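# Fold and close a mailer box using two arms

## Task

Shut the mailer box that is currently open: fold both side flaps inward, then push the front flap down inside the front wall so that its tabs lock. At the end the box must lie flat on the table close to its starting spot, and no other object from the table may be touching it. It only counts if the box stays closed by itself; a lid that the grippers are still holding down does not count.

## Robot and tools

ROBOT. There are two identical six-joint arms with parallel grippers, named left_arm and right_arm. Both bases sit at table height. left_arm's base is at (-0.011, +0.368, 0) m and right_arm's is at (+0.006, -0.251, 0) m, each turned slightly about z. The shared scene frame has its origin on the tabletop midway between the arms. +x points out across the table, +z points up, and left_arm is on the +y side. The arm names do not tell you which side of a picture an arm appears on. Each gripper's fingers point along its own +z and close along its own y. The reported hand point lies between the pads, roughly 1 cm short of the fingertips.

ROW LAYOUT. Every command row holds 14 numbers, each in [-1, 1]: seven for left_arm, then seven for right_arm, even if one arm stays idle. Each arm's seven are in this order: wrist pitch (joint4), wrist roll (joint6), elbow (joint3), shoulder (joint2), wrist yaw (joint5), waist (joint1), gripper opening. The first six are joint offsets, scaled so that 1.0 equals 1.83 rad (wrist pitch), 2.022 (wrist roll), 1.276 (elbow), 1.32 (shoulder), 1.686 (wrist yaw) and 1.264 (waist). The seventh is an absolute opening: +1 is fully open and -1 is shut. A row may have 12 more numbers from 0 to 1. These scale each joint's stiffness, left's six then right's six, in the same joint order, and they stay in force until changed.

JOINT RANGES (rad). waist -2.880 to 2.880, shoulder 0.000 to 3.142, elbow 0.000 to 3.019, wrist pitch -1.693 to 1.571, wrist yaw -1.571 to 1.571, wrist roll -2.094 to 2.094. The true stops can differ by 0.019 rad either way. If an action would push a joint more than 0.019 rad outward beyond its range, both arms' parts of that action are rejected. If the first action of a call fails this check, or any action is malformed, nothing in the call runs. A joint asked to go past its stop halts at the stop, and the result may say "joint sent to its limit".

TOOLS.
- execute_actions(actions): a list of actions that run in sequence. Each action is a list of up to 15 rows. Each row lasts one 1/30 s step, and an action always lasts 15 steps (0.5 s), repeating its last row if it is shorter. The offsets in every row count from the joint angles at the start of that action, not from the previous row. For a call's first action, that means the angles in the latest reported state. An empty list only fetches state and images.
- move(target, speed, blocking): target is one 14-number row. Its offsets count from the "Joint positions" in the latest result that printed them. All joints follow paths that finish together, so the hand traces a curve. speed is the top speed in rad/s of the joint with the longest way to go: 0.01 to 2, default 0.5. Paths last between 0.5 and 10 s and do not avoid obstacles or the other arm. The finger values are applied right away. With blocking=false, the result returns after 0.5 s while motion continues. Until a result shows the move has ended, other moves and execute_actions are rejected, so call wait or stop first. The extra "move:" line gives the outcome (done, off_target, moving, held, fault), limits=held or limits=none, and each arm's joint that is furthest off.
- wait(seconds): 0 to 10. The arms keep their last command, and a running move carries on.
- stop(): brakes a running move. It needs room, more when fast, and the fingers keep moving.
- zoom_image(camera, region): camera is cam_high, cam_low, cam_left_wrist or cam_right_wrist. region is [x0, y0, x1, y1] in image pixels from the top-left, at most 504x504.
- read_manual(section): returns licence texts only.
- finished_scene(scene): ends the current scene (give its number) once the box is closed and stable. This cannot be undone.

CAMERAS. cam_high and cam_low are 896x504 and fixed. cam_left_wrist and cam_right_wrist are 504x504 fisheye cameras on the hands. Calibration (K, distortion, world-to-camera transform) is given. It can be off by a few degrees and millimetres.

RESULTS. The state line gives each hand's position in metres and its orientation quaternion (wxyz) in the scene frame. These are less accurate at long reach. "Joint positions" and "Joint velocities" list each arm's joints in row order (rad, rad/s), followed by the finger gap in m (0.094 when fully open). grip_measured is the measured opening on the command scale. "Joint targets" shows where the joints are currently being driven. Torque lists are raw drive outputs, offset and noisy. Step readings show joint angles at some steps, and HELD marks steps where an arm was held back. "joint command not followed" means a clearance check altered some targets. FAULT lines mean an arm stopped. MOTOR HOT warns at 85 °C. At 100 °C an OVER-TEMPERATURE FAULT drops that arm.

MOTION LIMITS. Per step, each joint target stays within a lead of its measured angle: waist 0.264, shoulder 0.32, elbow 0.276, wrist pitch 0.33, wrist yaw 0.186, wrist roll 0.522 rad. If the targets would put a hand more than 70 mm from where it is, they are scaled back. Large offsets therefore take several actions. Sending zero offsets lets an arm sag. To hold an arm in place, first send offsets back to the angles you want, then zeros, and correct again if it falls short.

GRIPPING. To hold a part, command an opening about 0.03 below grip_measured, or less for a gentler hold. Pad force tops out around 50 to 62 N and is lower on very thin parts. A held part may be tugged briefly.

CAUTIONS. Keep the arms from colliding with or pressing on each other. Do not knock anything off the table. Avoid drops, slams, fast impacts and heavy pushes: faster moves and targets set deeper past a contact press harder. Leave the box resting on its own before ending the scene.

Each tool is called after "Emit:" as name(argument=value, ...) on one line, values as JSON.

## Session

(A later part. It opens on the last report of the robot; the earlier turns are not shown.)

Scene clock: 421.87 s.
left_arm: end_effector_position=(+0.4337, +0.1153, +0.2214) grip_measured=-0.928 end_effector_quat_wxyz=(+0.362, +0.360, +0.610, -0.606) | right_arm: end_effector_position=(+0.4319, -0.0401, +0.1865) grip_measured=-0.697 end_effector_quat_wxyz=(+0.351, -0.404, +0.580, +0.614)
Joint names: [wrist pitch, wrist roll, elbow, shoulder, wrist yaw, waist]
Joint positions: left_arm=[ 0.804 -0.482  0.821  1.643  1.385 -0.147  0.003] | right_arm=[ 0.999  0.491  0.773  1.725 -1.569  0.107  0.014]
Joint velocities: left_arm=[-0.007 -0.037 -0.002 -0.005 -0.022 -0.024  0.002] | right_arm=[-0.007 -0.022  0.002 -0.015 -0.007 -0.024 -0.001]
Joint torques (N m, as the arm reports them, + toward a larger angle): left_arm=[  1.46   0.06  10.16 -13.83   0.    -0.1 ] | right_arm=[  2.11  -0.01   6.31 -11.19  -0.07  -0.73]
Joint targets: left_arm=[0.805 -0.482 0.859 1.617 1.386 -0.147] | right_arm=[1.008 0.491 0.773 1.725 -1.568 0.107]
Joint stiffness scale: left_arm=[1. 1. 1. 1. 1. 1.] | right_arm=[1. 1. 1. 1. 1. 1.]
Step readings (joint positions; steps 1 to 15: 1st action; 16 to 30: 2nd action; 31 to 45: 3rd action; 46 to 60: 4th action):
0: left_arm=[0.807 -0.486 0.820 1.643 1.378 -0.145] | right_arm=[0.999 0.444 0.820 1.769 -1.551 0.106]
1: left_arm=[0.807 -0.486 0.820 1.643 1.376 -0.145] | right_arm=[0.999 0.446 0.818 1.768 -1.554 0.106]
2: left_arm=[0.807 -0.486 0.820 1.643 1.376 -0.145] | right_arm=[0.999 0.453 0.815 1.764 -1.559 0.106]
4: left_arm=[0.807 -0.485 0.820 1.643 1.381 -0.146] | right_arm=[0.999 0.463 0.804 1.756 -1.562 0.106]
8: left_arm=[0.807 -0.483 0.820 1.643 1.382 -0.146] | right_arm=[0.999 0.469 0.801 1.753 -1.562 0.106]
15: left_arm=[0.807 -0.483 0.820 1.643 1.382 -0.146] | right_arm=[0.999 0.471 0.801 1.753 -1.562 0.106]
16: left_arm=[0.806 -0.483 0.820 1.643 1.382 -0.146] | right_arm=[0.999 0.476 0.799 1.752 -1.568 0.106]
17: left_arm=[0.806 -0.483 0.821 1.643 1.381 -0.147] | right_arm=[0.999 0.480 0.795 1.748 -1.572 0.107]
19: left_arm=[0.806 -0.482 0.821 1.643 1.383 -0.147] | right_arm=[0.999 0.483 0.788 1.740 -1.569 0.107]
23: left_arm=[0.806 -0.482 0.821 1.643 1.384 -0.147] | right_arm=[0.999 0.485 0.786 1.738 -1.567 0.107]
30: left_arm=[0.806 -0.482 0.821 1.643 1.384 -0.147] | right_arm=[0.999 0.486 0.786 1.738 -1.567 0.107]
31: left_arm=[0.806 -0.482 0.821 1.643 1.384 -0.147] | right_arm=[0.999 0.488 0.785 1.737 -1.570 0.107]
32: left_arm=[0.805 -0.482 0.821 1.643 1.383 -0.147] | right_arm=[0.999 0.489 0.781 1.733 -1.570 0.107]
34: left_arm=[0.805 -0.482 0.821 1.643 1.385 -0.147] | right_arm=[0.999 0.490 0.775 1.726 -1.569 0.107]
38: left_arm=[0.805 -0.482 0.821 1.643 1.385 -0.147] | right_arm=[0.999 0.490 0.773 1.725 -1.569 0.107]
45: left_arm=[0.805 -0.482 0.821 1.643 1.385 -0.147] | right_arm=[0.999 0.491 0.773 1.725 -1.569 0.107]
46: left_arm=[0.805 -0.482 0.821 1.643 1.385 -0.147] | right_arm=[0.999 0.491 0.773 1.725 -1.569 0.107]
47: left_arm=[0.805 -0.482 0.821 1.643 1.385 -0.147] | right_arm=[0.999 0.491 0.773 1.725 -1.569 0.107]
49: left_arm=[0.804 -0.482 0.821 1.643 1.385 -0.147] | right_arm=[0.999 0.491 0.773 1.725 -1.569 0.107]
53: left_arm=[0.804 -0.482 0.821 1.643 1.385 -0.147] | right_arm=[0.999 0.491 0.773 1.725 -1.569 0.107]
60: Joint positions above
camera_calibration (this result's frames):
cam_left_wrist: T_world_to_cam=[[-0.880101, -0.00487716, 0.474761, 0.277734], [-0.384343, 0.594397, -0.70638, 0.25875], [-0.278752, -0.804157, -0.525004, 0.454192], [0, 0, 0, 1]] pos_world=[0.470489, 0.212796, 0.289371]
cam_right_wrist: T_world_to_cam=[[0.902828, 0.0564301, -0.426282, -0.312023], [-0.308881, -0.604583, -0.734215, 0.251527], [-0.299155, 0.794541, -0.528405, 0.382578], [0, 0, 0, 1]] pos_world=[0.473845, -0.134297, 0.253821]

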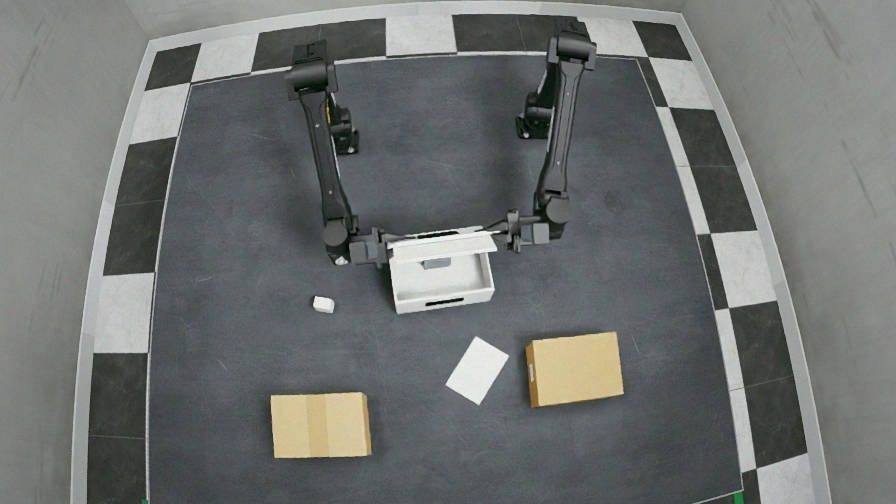

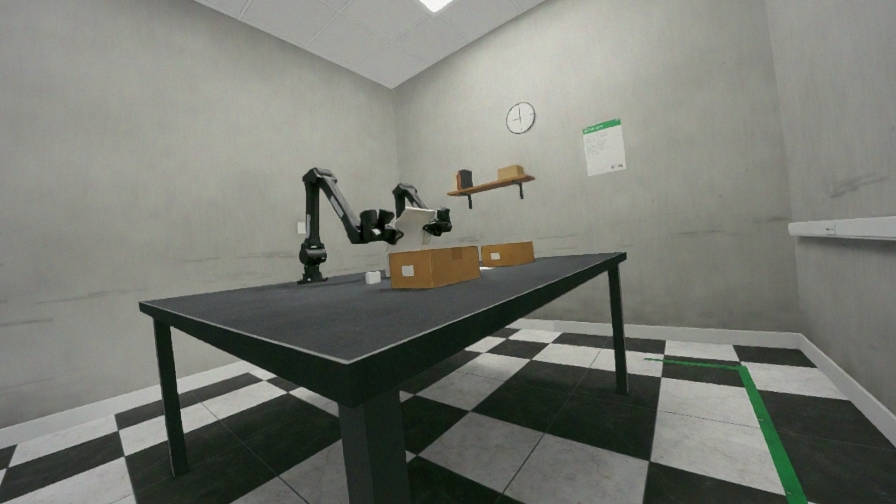

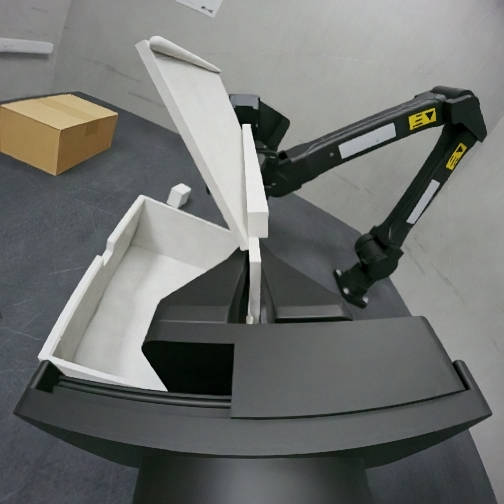

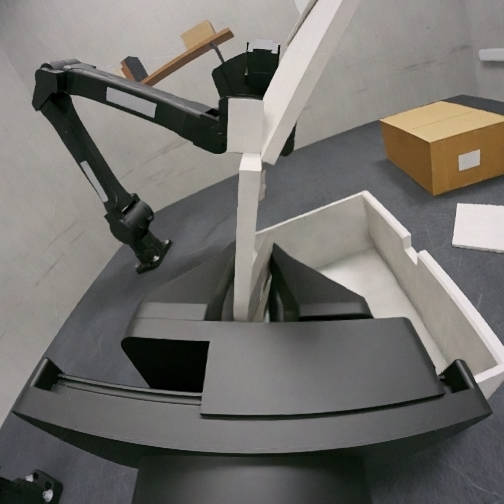

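Emit:
move(target=[0,0,0.03,-0.02,0,0,-0.97,0.005,0,0,0,0,0,-0.88])

Emit:
move(target=[0,0,0.03,-0.02,0,0,-0.04,0.005,0,0,0,0,0,-0.88])

Emit:
move(target=[0,0,0.03,-0.02,0.04,0.2,-0.04,0.005,0,0,0,0,0,-0.88], speed=0.25)

Emit:
move(target=[0.125,0,-0.17,-0.01,0.058,0,-0.04,0.005,0,0,0,0,0,-0.88], speed=0.3)

Scene clock: 435.67 s.
left_arm: end_effector_position=(+0.4345, +0.1153, +0.2208) grip_measured=-0.928 end_effector_quat_wxyz=(+0.363, +0.356, +0.612, -0.605) | right_arm: end_effector_position=(+0.4312, -0.0402, +0.1868) grip_measured=-0.877 end_effector_quat_wxyz=(+0.350, -0.405, +0.579, +0.614)
Joint names: [wrist pitch, wrist roll, elbow, shoulder, wrist yaw, waist]
Joint positions: left_arm=[ 0.802 -0.483  0.82   1.643  1.379 -0.147  0.003] | right_arm=[ 0.999  0.491  0.773  1.724 -1.572  0.107  0.006]
Joint velocities: left_arm=[-0.012 -0.066  0.012 -0.005 -0.022 -0.005 -0.   ] | right_arm=[-0.002  0.022 -0.002 -0.005 -0.022  0.005 -0.   ]
Joint torques (N m, as the arm reports them, + toward a larger angle): left_arm=[  1.51   0.07  10.25 -13.77   0.26  -0.11] | right_arm=[  2.31  -0.03   6.31 -11.21   0.06  -0.26]
Joint targets: left_arm=[0.804 -0.482 0.859 1.617 1.385 -0.147] | right_arm=[1.008 0.490 0.773 1.725 -1.569 0.107]
Joint stiffness scale: left_arm=[1. 1. 1. 1. 1. 1.] | right_arm=[1. 1. 1. 1. 1. 1.]
move: off_target (left_arm); limits=none; left_arm: farthest joint: the elbow, 0.040 radians from its target (0.038 radians at the start); right_arm: farthest joint: the wrist pitch, 0.009 radians from its target (0.009 radians at the start)
camera_calibration (this result's frames):
cam_left_wrist: T_world_to_cam=[[-0.878087, -0.0109277, 0.478376, 0.27778], [-0.391097, 0.592397, -0.70435, 0.261247], [-0.275692, -0.805572, -0.52445, 0.452821], [0, 0, 0, 1]] pos_world=[0.470927, 0.213053, 0.288608]
cam_right_wrist: T_world_to_cam=[[0.902938, 0.059823, -0.425588, -0.311309], [-0.306005, -0.605836, -0.734387, 0.250228], [-0.30177, 0.793337, -0.528726, 0.383713], [0, 0, 0, 1]] pos_world=[0.473456, -0.134193, 0.254154]

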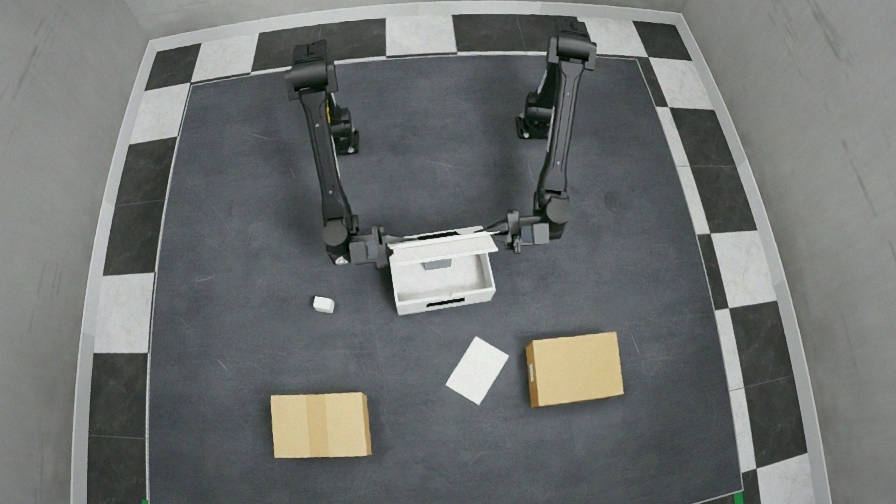

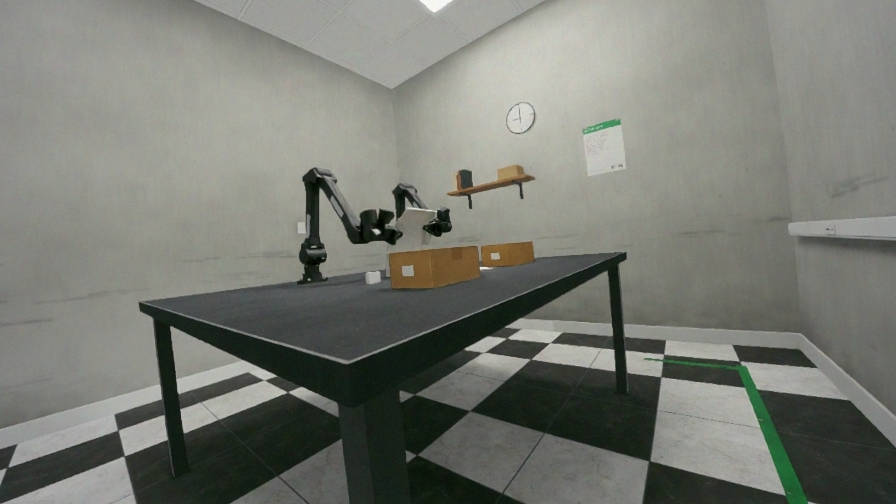

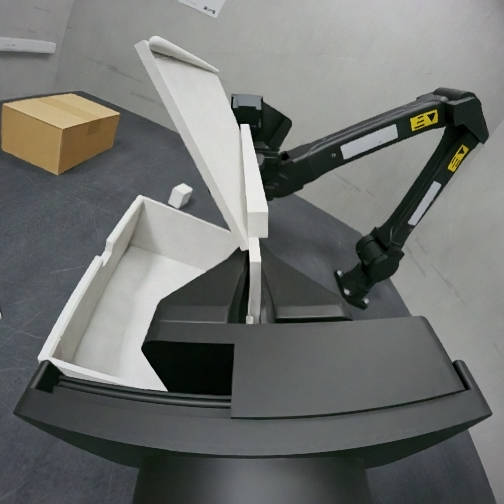

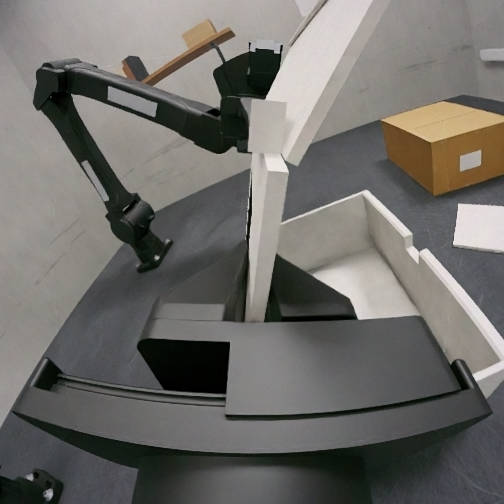

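Scene clock: 436.37 s.
left_arm: end_effector_position=(+0.4344, +0.1154, +0.2206) grip_measured=-0.042 end_effector_quat_wxyz=(+0.363, +0.356, +0.612, -0.605) | right_arm: end_effector_position=(+0.4311, -0.0402, +0.1867) grip_measured=-0.878 end_effector_quat_wxyz=(+0.350, -0.405, +0.579, +0.615)
Joint names: [wrist pitch, wrist roll, elbow, shoulder, wrist yaw, waist]
Joint positions: left_arm=[ 0.802 -0.483  0.819  1.643  1.379 -0.147  0.045] | right_arm=[ 0.999  0.491  0.773  1.724 -1.573  0.107  0.006]
Joint velocities: left_arm=[ 0.002 -0.022  0.002 -0.005 -0.007  0.005  0.   ] | right_arm=[-0.012 -0.007 -0.002  0.005 -0.022  0.005  0.001]
Joint torques (N m, as the arm reports them, + toward a larger angle): left_arm=[  1.44   0.06  10.14 -13.79  -0.02  -0.3 ] | right_arm=[  2.32  -0.04   6.19 -11.1   -0.01  -0.57]
Joint targets: left_arm=[0.802 -0.483 0.858 1.617 1.378 -0.147] | right_arm=[1.008 0.491 0.773 1.724 -1.572 0.107]
Joint stiffness scale: left_arm=[1. 1. 1. 1. 1. 1.] | right_arm=[1. 1. 1. 1. 1. 1.]
move: off_target (left_arm); limits=none; left_arm: farthest joint: the elbow, 0.039 radians from its target (0.039 radians at the start); right_arm: farthest joint: the wrist pitch, 0.009 radians from its target (0.009 radians at the start)
camera_calibration (this result's frames):
cam_left_wrist: T_world_to_cam=[[-0.877908, -0.0109602, 0.478705, 0.277607], [-0.391362, 0.592445, -0.704162, 0.261164], [-0.275889, -0.805536, -0.524402, 0.452804], [0, 0, 0, 1]] pos_world=[0.470846, 0.213067, 0.288461]
cam_right_wrist: T_world_to_cam=[[0.902754, 0.0601445, -0.425932, -0.311036], [-0.306051, -0.605992, -0.734239, 0.250063], [-0.302272, 0.793194, -0.528654, 0.383807], [0, 0, 0, 1]] pos_world=[0.473335, -0.13419, 0.254027]

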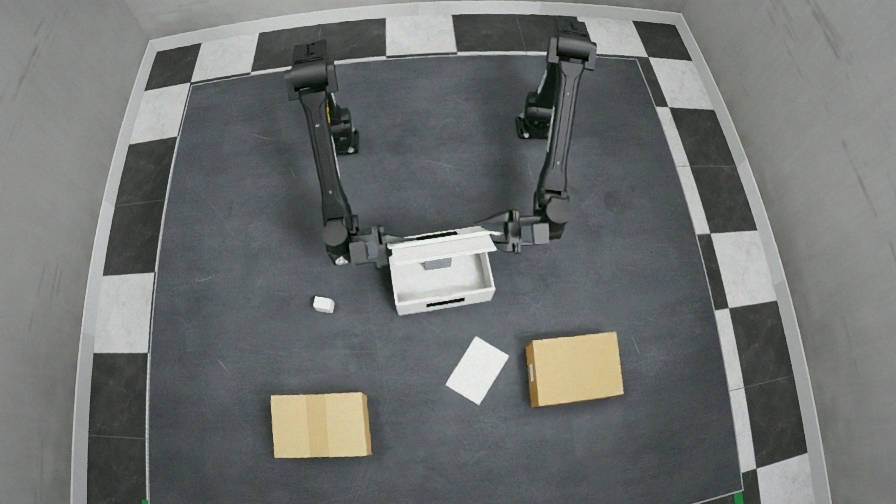

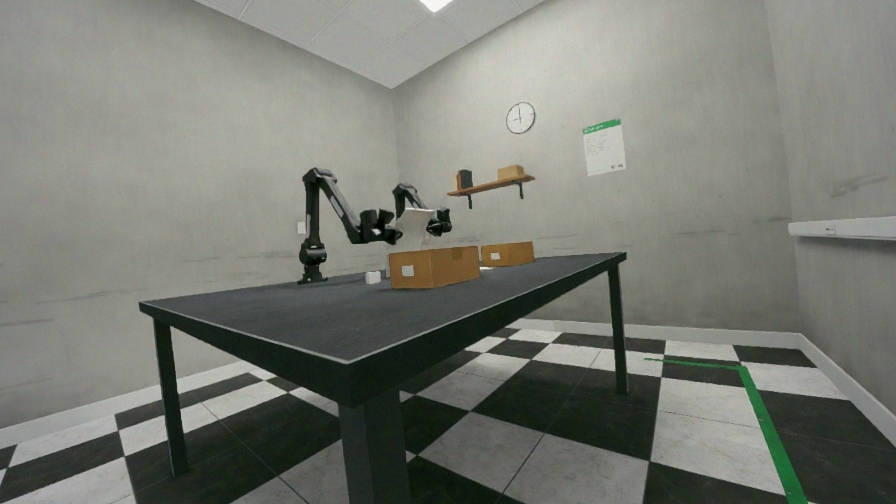

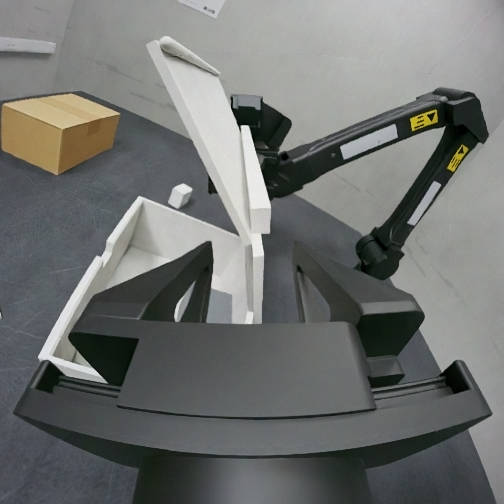

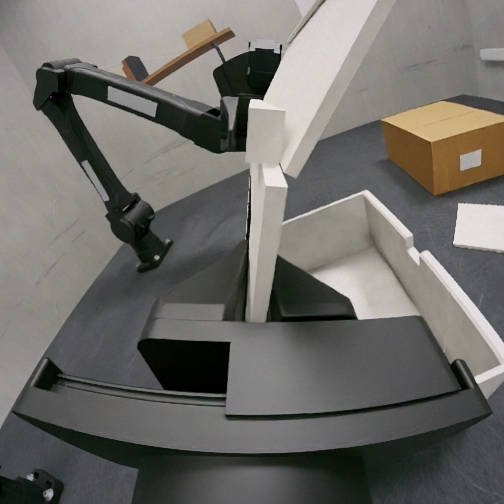

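Scene clock: 437.77 s.
left_arm: end_effector_position=(+0.4733, +0.2337, +0.2209) grip_measured=-0.042 end_effector_quat_wxyz=(+0.419, +0.296, +0.643, -0.568) | right_arm: end_effector_position=(+0.4311, -0.0402, +0.1867) grip_measured=-0.878 end_effector_quat_wxyz=(+0.350, -0.405, +0.579, +0.615)
Joint names: [wrist pitch, wrist roll, elbow, shoulder, wrist yaw, waist]
Joint positions: left_arm=[ 0.802 -0.483  0.819  1.643  1.442  0.109  0.045] | right_arm=[ 0.999  0.491  0.773  1.724 -1.573  0.107  0.006]
Joint velocities: left_arm=[ 0.002  0.037 -0.022 -0.005 -0.007  0.005 -0.   ] | right_arm=[ 0.012 -0.022 -0.002 -0.005  0.007  0.005  0.002]
Joint torques (N m, as the arm reports them, + toward a larger angle): left_arm=[  1.37   0.06  10.11 -13.88   0.16  -0.54] | right_arm=[  2.22  -0.06   6.25 -10.93  -0.07  -0.55]
Joint targets: left_arm=[0.802 -0.483 0.858 1.617 1.446 0.106] | right_arm=[1.008 0.491 0.773 1.724 -1.573 0.107]
Joint stiffness scale: left_arm=[1. 1. 1. 1. 1. 1.] | right_arm=[1. 1. 1. 1. 1. 1.]
move: off_target (left_arm); limits=none; left_arm: farthest joint: the elbow, 0.038 radians from its target (0.038 radians at the start); right_arm: farthest joint: the wrist pitch, 0.009 radians from its target (0.009 radians at the start)
camera_calibration (this result's frames):
cam_left_wrist: T_world_to_cam=[[-0.859596, -0.178197, 0.478896, 0.343316], [-0.497513, 0.505588, -0.704884, 0.27717], [-0.116516, -0.844172, -0.523257, 0.492289], [0, 0, 0, 1]] pos_world=[0.490368, 0.336621, 0.288554]
cam_right_wrist: T_world_to_cam=[[0.902754, 0.0601445, -0.425932, -0.311036], [-0.306051, -0.605992, -0.734239, 0.250063], [-0.302272, 0.793194, -0.528654, 0.383807], [0, 0, 0, 1]] pos_world=[0.473335, -0.13419, 0.254027]

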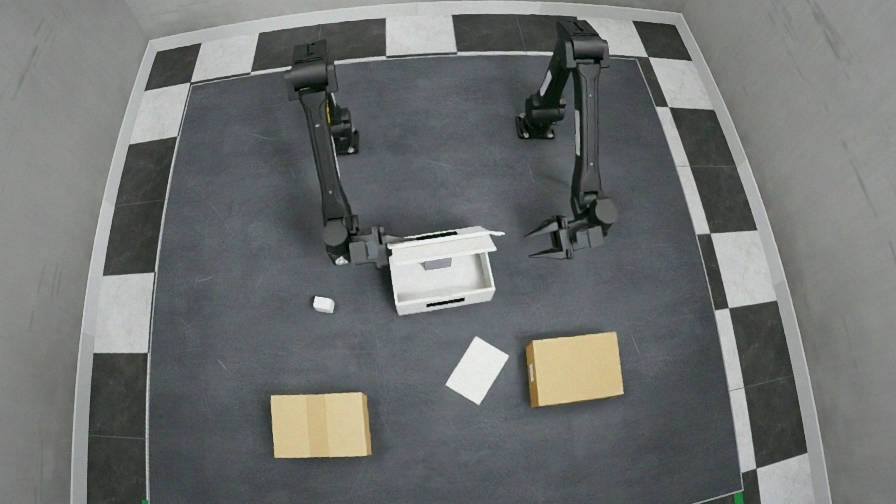

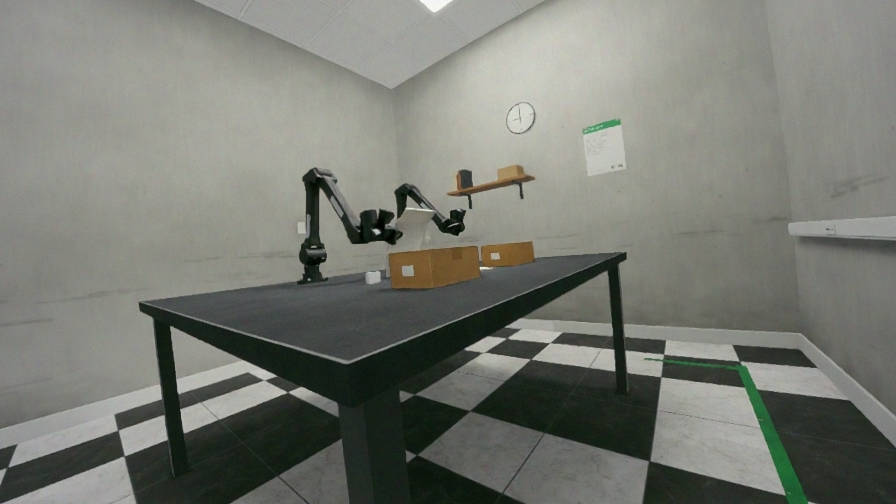

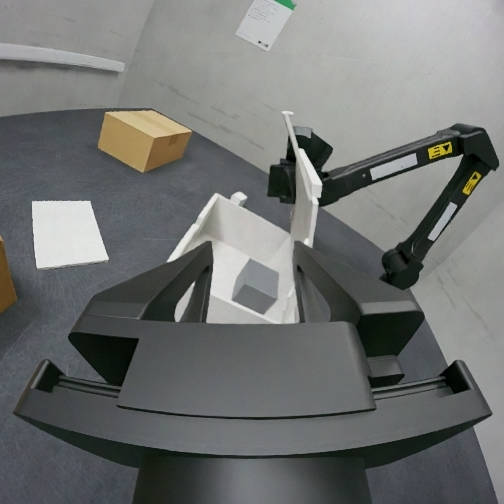

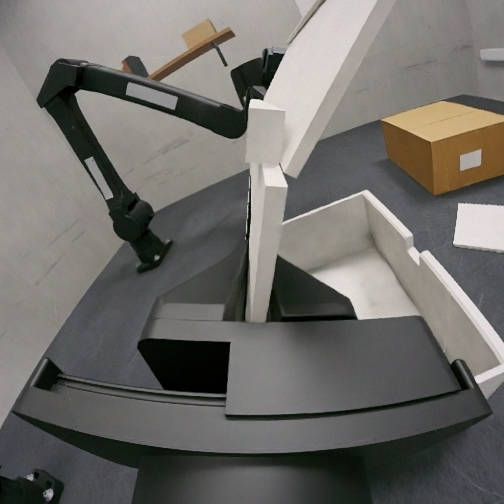

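Scene clock: 438.97 s.
left_arm: end_effector_position=(+0.3893, +0.2259, +0.1701) grip_measured=-0.042 end_effector_quat_wxyz=(+0.390, +0.322, +0.630, -0.590) | right_arm: end_effector_position=(+0.4311, -0.0402, +0.1867) grip_measured=-0.878 end_effector_quat_wxyz=(+0.350, -0.405, +0.579, +0.615)
Joint names: [wrist pitch, wrist roll, elbow, shoulder, wrist yaw, waist]
Joint positions: left_arm=[ 1.015 -0.483  0.597  1.643  1.536  0.109  0.045] | right_arm=[ 0.999  0.491  0.773  1.724 -1.573  0.107  0.006]
Joint velocities: left_arm=[-0.002  0.007  0.012 -0.005  0.051  0.015 -0.   ] | right_arm=[ 0.012 -0.051 -0.012 -0.005 -0.022 -0.005  0.   ]
Joint torques (N m, as the arm reports them, + toward a larger angle): left_arm=[  2.03   0.06   5.86 -11.25   0.15  -0.2 ] | right_arm=[  2.22  -0.05   6.17 -11.46  -0.04   0.09]
Joint targets: left_arm=[1.031 -0.483 0.603 1.630 1.539 0.109] | right_arm=[1.008 0.491 0.773 1.724 -1.573 0.107]
Joint stiffness scale: left_arm=[1. 1. 1. 1. 1. 1.] | right_arm=[1. 1. 1. 1. 1. 1.]
move: done; limits=none; left_arm: farthest joint: the wrist pitch, 0.016 radians from its target (0.229 radians at the start); right_arm: farthest joint: the wrist pitch, 0.009 radians from its target (0.009 radians at the start)
camera_calibration (this result's frames):
cam_left_wrist: T_world_to_cam=[[-0.86798, -0.0952207, 0.487385, 0.277108], [-0.454404, 0.548191, -0.702143, 0.176631], [-0.200322, -0.830915, -0.519087, 0.478319], [0, 0, 0, 1]] pos_world=[0.416603, 0.327002, 0.237251]
cam_right_wrist: T_world_to_cam=[[0.902754, 0.0601445, -0.425932, -0.311036], [-0.306051, -0.605992, -0.734239, 0.250063], [-0.302272, 0.793194, -0.528654, 0.383807], [0, 0, 0, 1]] pos_world=[0.473335, -0.13419, 0.254027]

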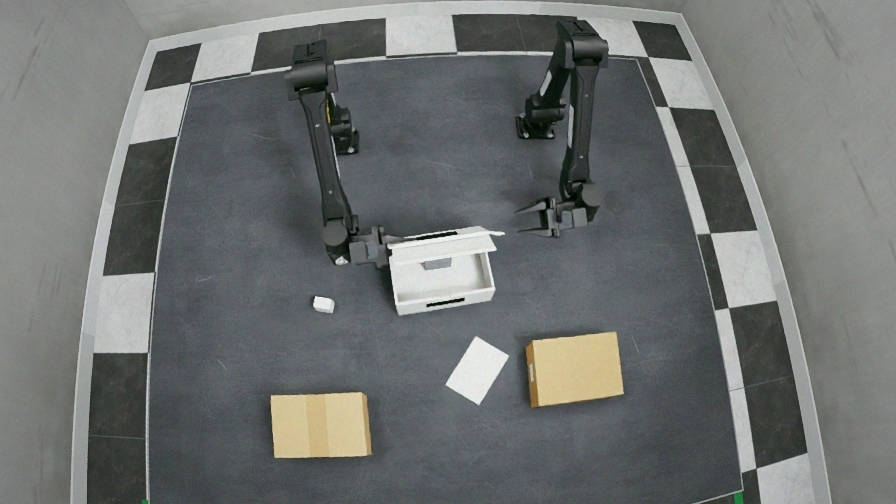

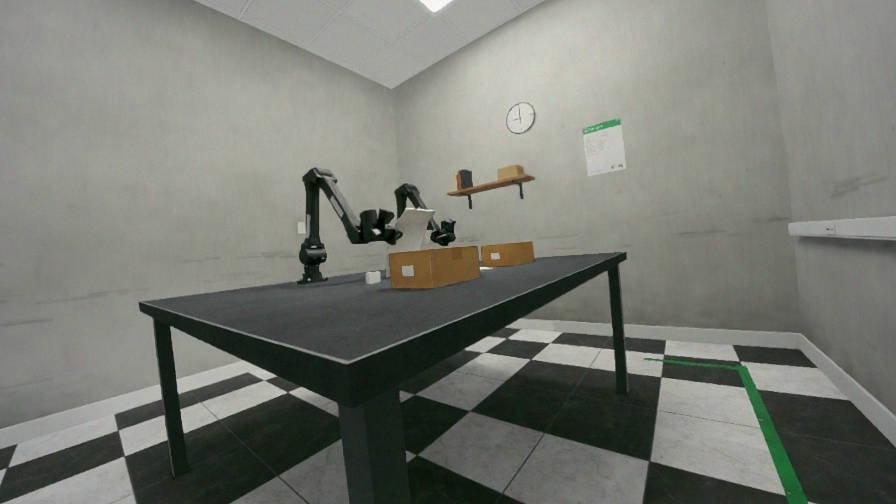

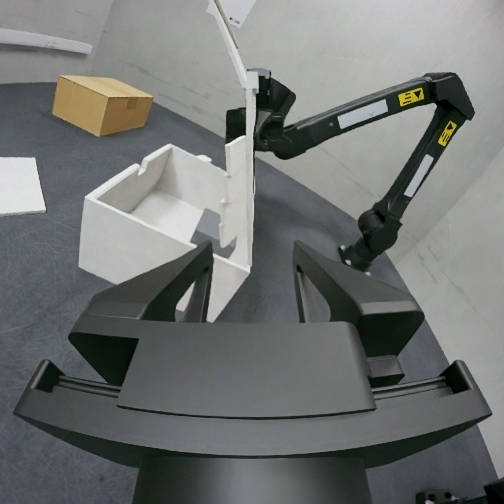

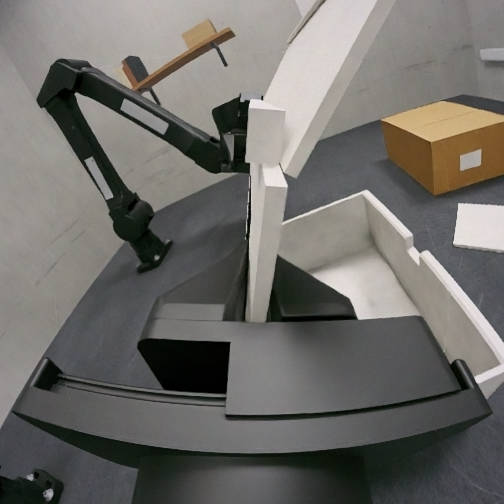

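Emit:
move(target=[0.025,0,-0.05,-0.05,0,0,-0.04,0.005,0,0,0,0,0,-0.92], speed=0.2)

Emit:
move(target=[0.008,0,0,-0.02,0,-0.105,-0.04,0.005,0,0,0,0,0,-0.92], speed=0.2)

Emit:
move(target=[-0.036,0,0.175,0.09,0,0,-0.04,0.005,0,0,0,0,0,-0.92], speed=0.1)

Scene clock: 452.33 s.
left_arm: end_effector_position=(+0.3657, +0.2241, +0.1708) grip_measured=-0.042 end_effector_quat_wxyz=(+0.393, +0.325, +0.628, -0.588) | right_arm: end_effector_position=(+0.4304, -0.0403, +0.1870) grip_measured=-0.913 end_effector_quat_wxyz=(+0.345, -0.403, +0.581, +0.617)
Joint names: [wrist pitch, wrist roll, elbow, shoulder, wrist yaw, waist]
Joint positions: left_arm=[ 1.046 -0.483  0.531  1.598  1.536  0.109  0.045] | right_arm=[ 0.999  0.502  0.773  1.723 -1.577  0.107  0.004]
Joint velocities: left_arm=[-0.012 -0.022  0.007  0.005  0.007 -0.005 -0.   ] | right_arm=[ 0.007  0.037  0.007  0.005 -0.037  0.015  0.001]
Joint torques (N m, as the arm reports them, + toward a larger angle): left_arm=[  1.99   0.07   5.31 -10.84  -0.02  -0.08] | right_arm=[  2.19  -0.22   6.24 -11.57   0.09  -0.14]
Joint targets: left_arm=[1.061 -0.483 0.533 1.577 1.536 0.109] | right_arm=[1.008 0.490 0.773 1.724 -1.573 0.107]
Joint stiffness scale: left_arm=[1. 1. 1. 1. 1. 1.] | right_arm=[1. 1. 1. 1. 1. 1.]
move: off_target (left_arm); limits=none; left_arm: farthest joint: the shoulder, 0.021 radians from its target (0.066 radians at the start); right_arm: farthest joint: the wrist roll, 0.011 radians from its target (0.000 radians at the start)
camera_calibration (this result's frames):
cam_left_wrist: T_world_to_cam=[[-0.872939, -0.0955994, 0.478371, 0.259511], [-0.447171, 0.548743, -0.706342, 0.165367], [-0.194977, -0.830507, -0.521768, 0.470894], [0, 0, 0, 1]] pos_world=[0.392298, 0.325146, 0.238361]
cam_right_wrist: T_world_to_cam=[[0.897781, 0.0630396, -0.435908, -0.30616], [-0.31179, -0.608074, -0.730091, 0.251633], [-0.311089, 0.791373, -0.526262, 0.387077], [0, 0, 0, 1]] pos_world=[0.473736, -0.13401, 0.253961]

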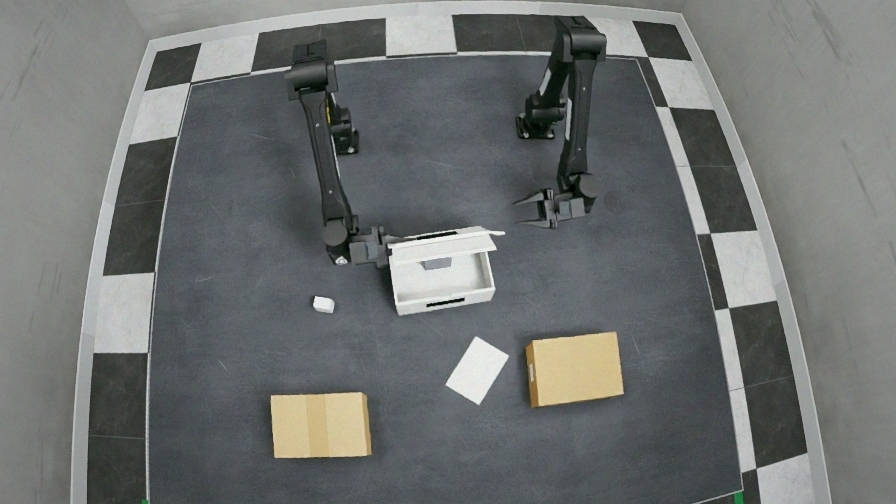

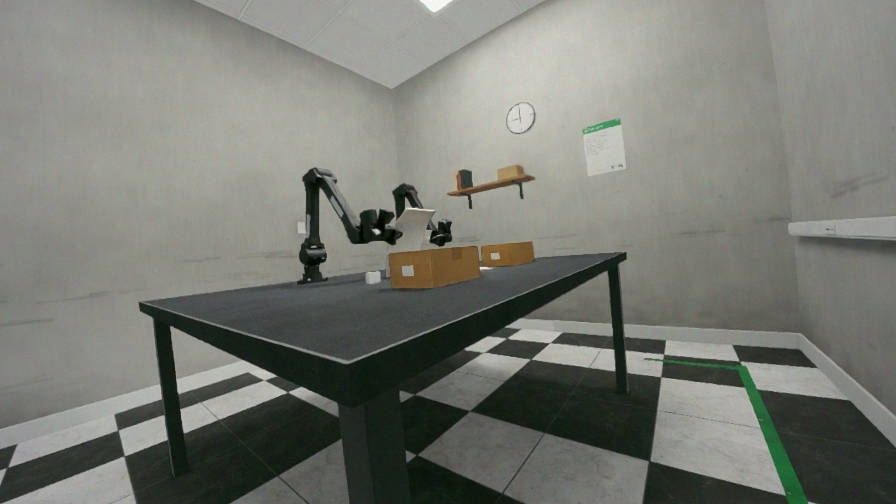

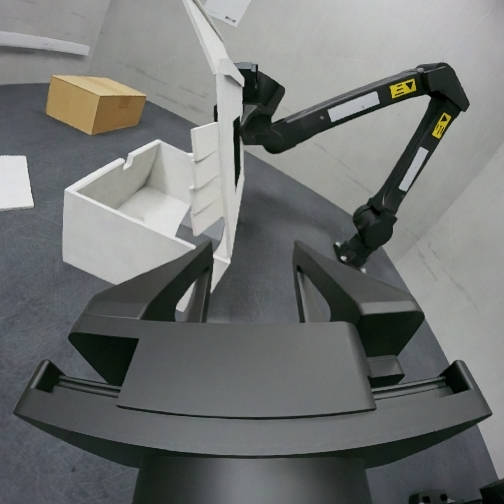

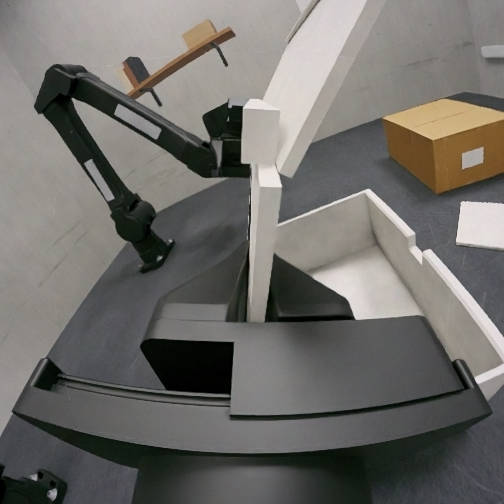

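Scene clock: 453.37 s.
left_arm: end_effector_position=(+0.3438, +0.1765, +0.1708) grip_measured=-0.042 end_effector_quat_wxyz=(+0.354, +0.365, +0.606, -0.612) | right_arm: end_effector_position=(+0.4302, -0.0403, +0.1870) grip_measured=-0.914 end_effector_quat_wxyz=(+0.343, -0.402, +0.582, +0.618)
Joint names: [wrist pitch, wrist roll, elbow, shoulder, wrist yaw, waist]
Joint positions: left_arm=[ 1.046 -0.483  0.531  1.598  1.536 -0.022  0.045] | right_arm=[ 0.999  0.509  0.773  1.723 -1.577  0.107  0.004]
Joint velocities: left_arm=[-0.002 -0.066 -0.027 -0.005  0.066  0.005  0.   ] | right_arm=[-0.007  0.007  0.012 -0.005  0.022 -0.015 -0.   ]
Joint torques (N m, as the arm reports them, + toward a larger angle): left_arm=[  1.99   0.07   5.18 -11.41  -0.02  -0.27] | right_arm=[  2.16  -0.14   6.29 -11.34  -0.03   0.04]
Joint targets: left_arm=[1.061 -0.483 0.531 1.572 1.536 -0.024] | right_arm=[1.008 0.503 0.773 1.723 -1.577 0.107]
Joint stiffness scale: left_arm=[1. 1. 1. 1. 1. 1.] | right_arm=[1. 1. 1. 1. 1. 1.]
move: off_target (left_arm); limits=none; left_arm: farthest joint: the shoulder, 0.027 radians from its target (0.027 radians at the start); right_arm: farthest joint: the wrist pitch, 0.009 radians from its target (0.009 radians at the start)
camera_calibration (this result's frames):
cam_left_wrist: T_world_to_cam=[[-0.877964, 0.018443, 0.478371, 0.217478], [-0.372212, 0.602112, -0.706342, 0.146551], [-0.30106, -0.798199, -0.521768, 0.457829], [0, 0, 0, 1]] pos_world=[0.38332, 0.273187, 0.238361]
cam_right_wrist: T_world_to_cam=[[0.894902, 0.0634276, -0.441732, -0.303701], [-0.31603, -0.6088, -0.727659, 0.25292], [-0.31508, 0.790784, -0.524771, 0.388458], [0, 0, 0, 1]] pos_world=[0.474109, -0.133945, 0.253736]

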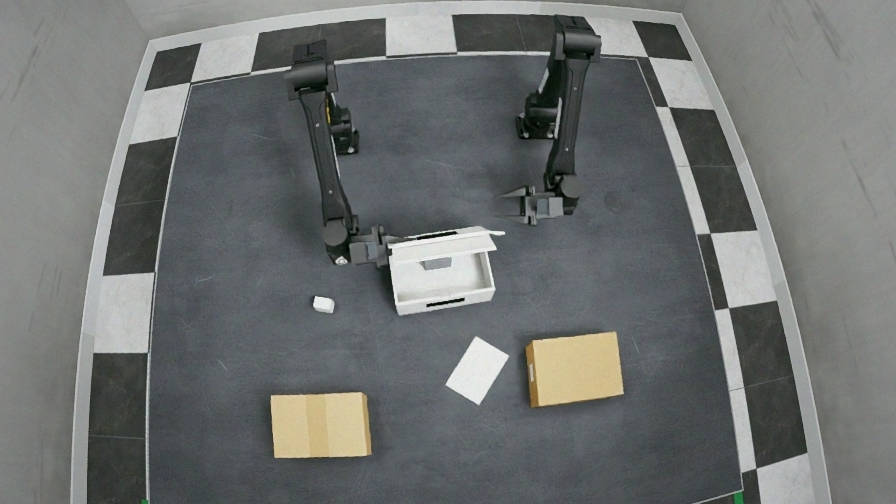

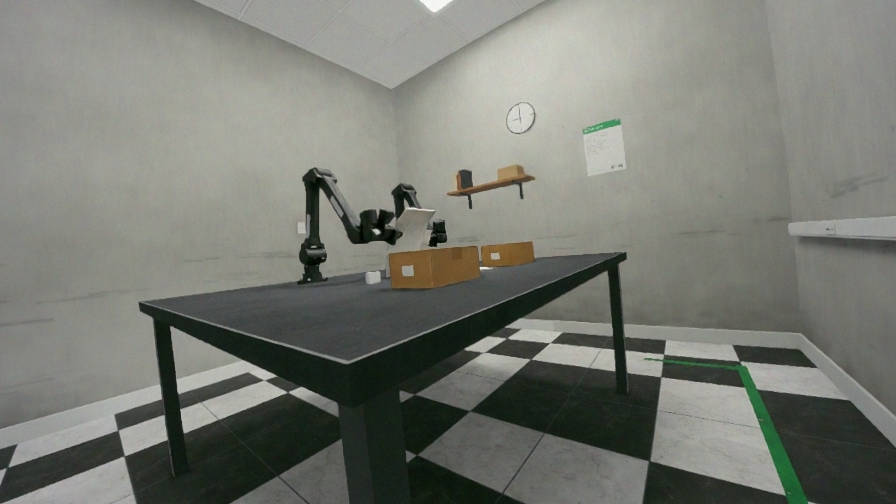

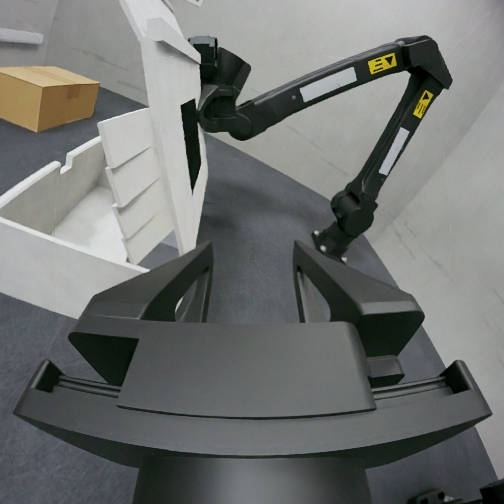

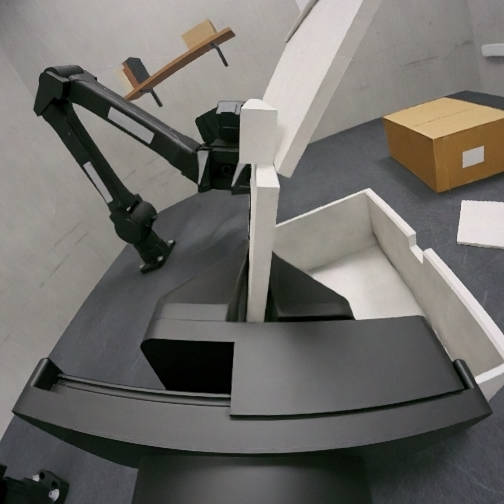

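Scene clock: 455.90 s.
left_arm: end_effector_position=(+0.4046, +0.1731, +0.1791) grip_measured=-0.042 end_effector_quat_wxyz=(+0.358, +0.374, +0.600, -0.610) | right_arm: end_effector_position=(+0.4324, -0.0401, +0.1871) grip_measured=-0.914 end_effector_quat_wxyz=(+0.344, -0.396, +0.586, +0.618)
Joint names: [wrist pitch, wrist roll, elbow, shoulder, wrist yaw, waist]
Joint positions: left_arm=[ 0.987 -0.483  0.708  1.695  1.544 -0.022  0.045] | right_arm=[ 0.999  0.517  0.773  1.723 -1.565  0.107  0.004]
Joint velocities: left_arm=[ 0.012  0.022 -0.012  0.005  0.007 -0.005  0.   ] | right_arm=[-0.012 -0.051 -0.007 -0.005 -0.051 -0.005 -0.001]
Joint torques (N m, as the arm reports them, + toward a larger angle): left_arm=[ 0.99  0.06  9.68 -9.27 -0.41 -0.11] | right_arm=[  2.26  -0.17   6.23 -11.61  -0.56  -0.56]
Joint targets: left_arm=[0.980 -0.483 0.755 1.717 1.536 -0.022] | right_arm=[1.008 0.509 0.773 1.723 -1.577 0.107]
Joint stiffness scale: left_arm=[1. 1. 1. 1. 1. 1.] | right_arm=[1. 1. 1. 1. 1. 1.]
move: off_target (left_arm); limits=none; left_arm: farthest joint: the elbow, 0.046 radians from its target (0.223 radians at the start); right_arm: farthest joint: the wrist yaw, 0.012 radians from its target (0.000 radians at the start)
camera_calibration (this result's frames):
cam_left_wrist: T_world_to_cam=[[-0.887602, 0.0264229, 0.459852, 0.272724], [-0.352267, 0.604287, -0.714664, 0.170046], [-0.296766, -0.796328, -0.527059, 0.476669], [0, 0, 0, 1]] pos_world=[0.443432, 0.269622, 0.247345]
cam_right_wrist: T_world_to_cam=[[0.892051, 0.0521367, -0.448917, -0.30347], [-0.329495, -0.604833, -0.72499, 0.259279], [-0.309318, 0.794644, -0.522363, 0.386247], [0, 0, 0, 1]] pos_world=[0.475615, -0.134287, 0.253503]

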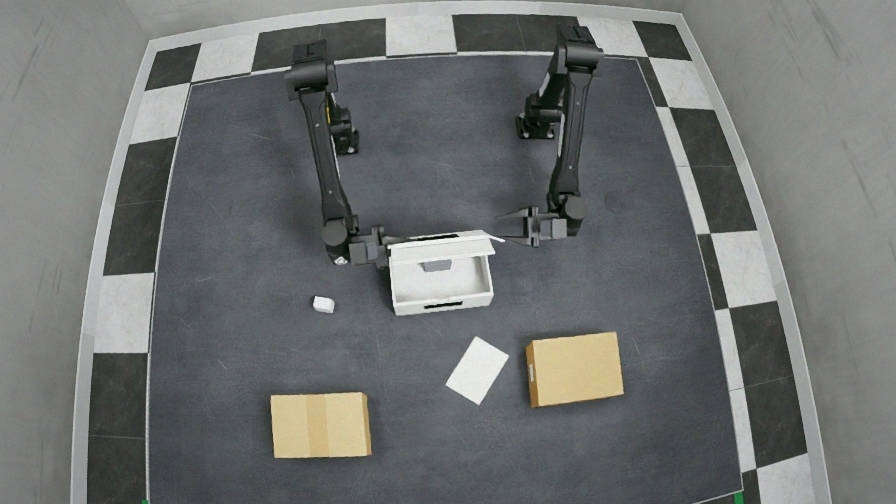

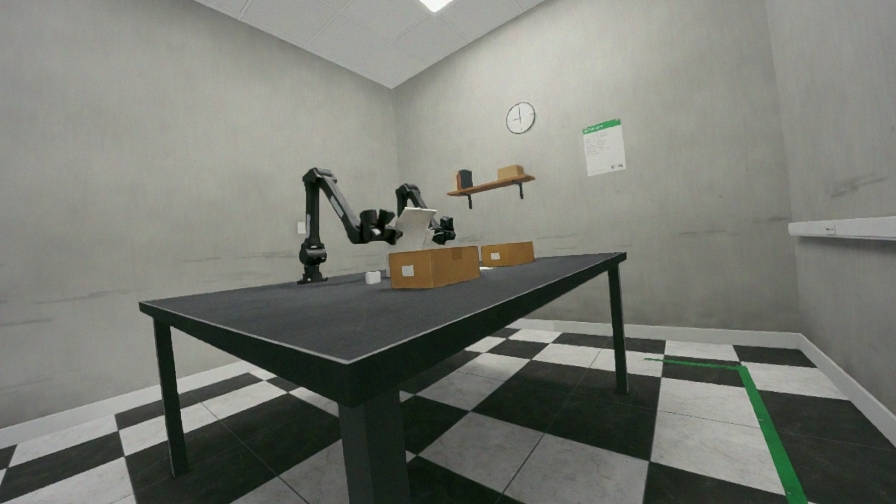

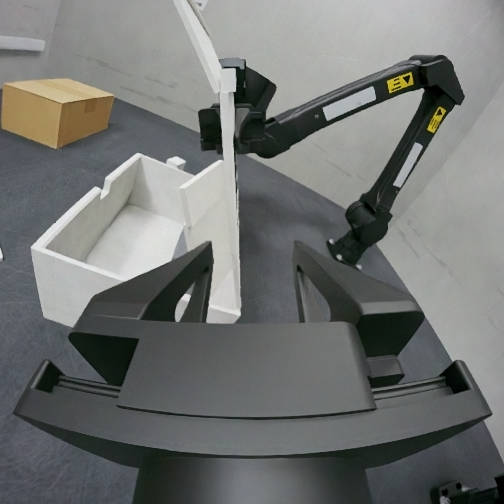

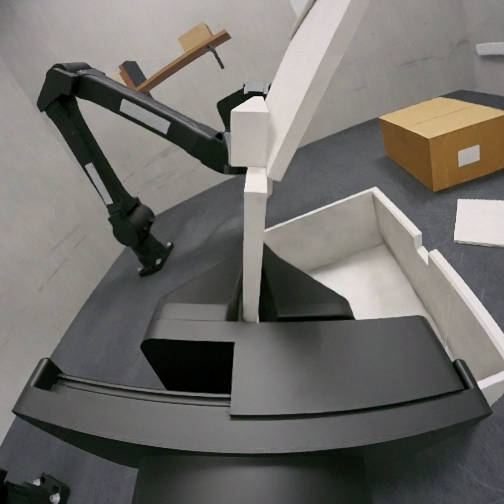

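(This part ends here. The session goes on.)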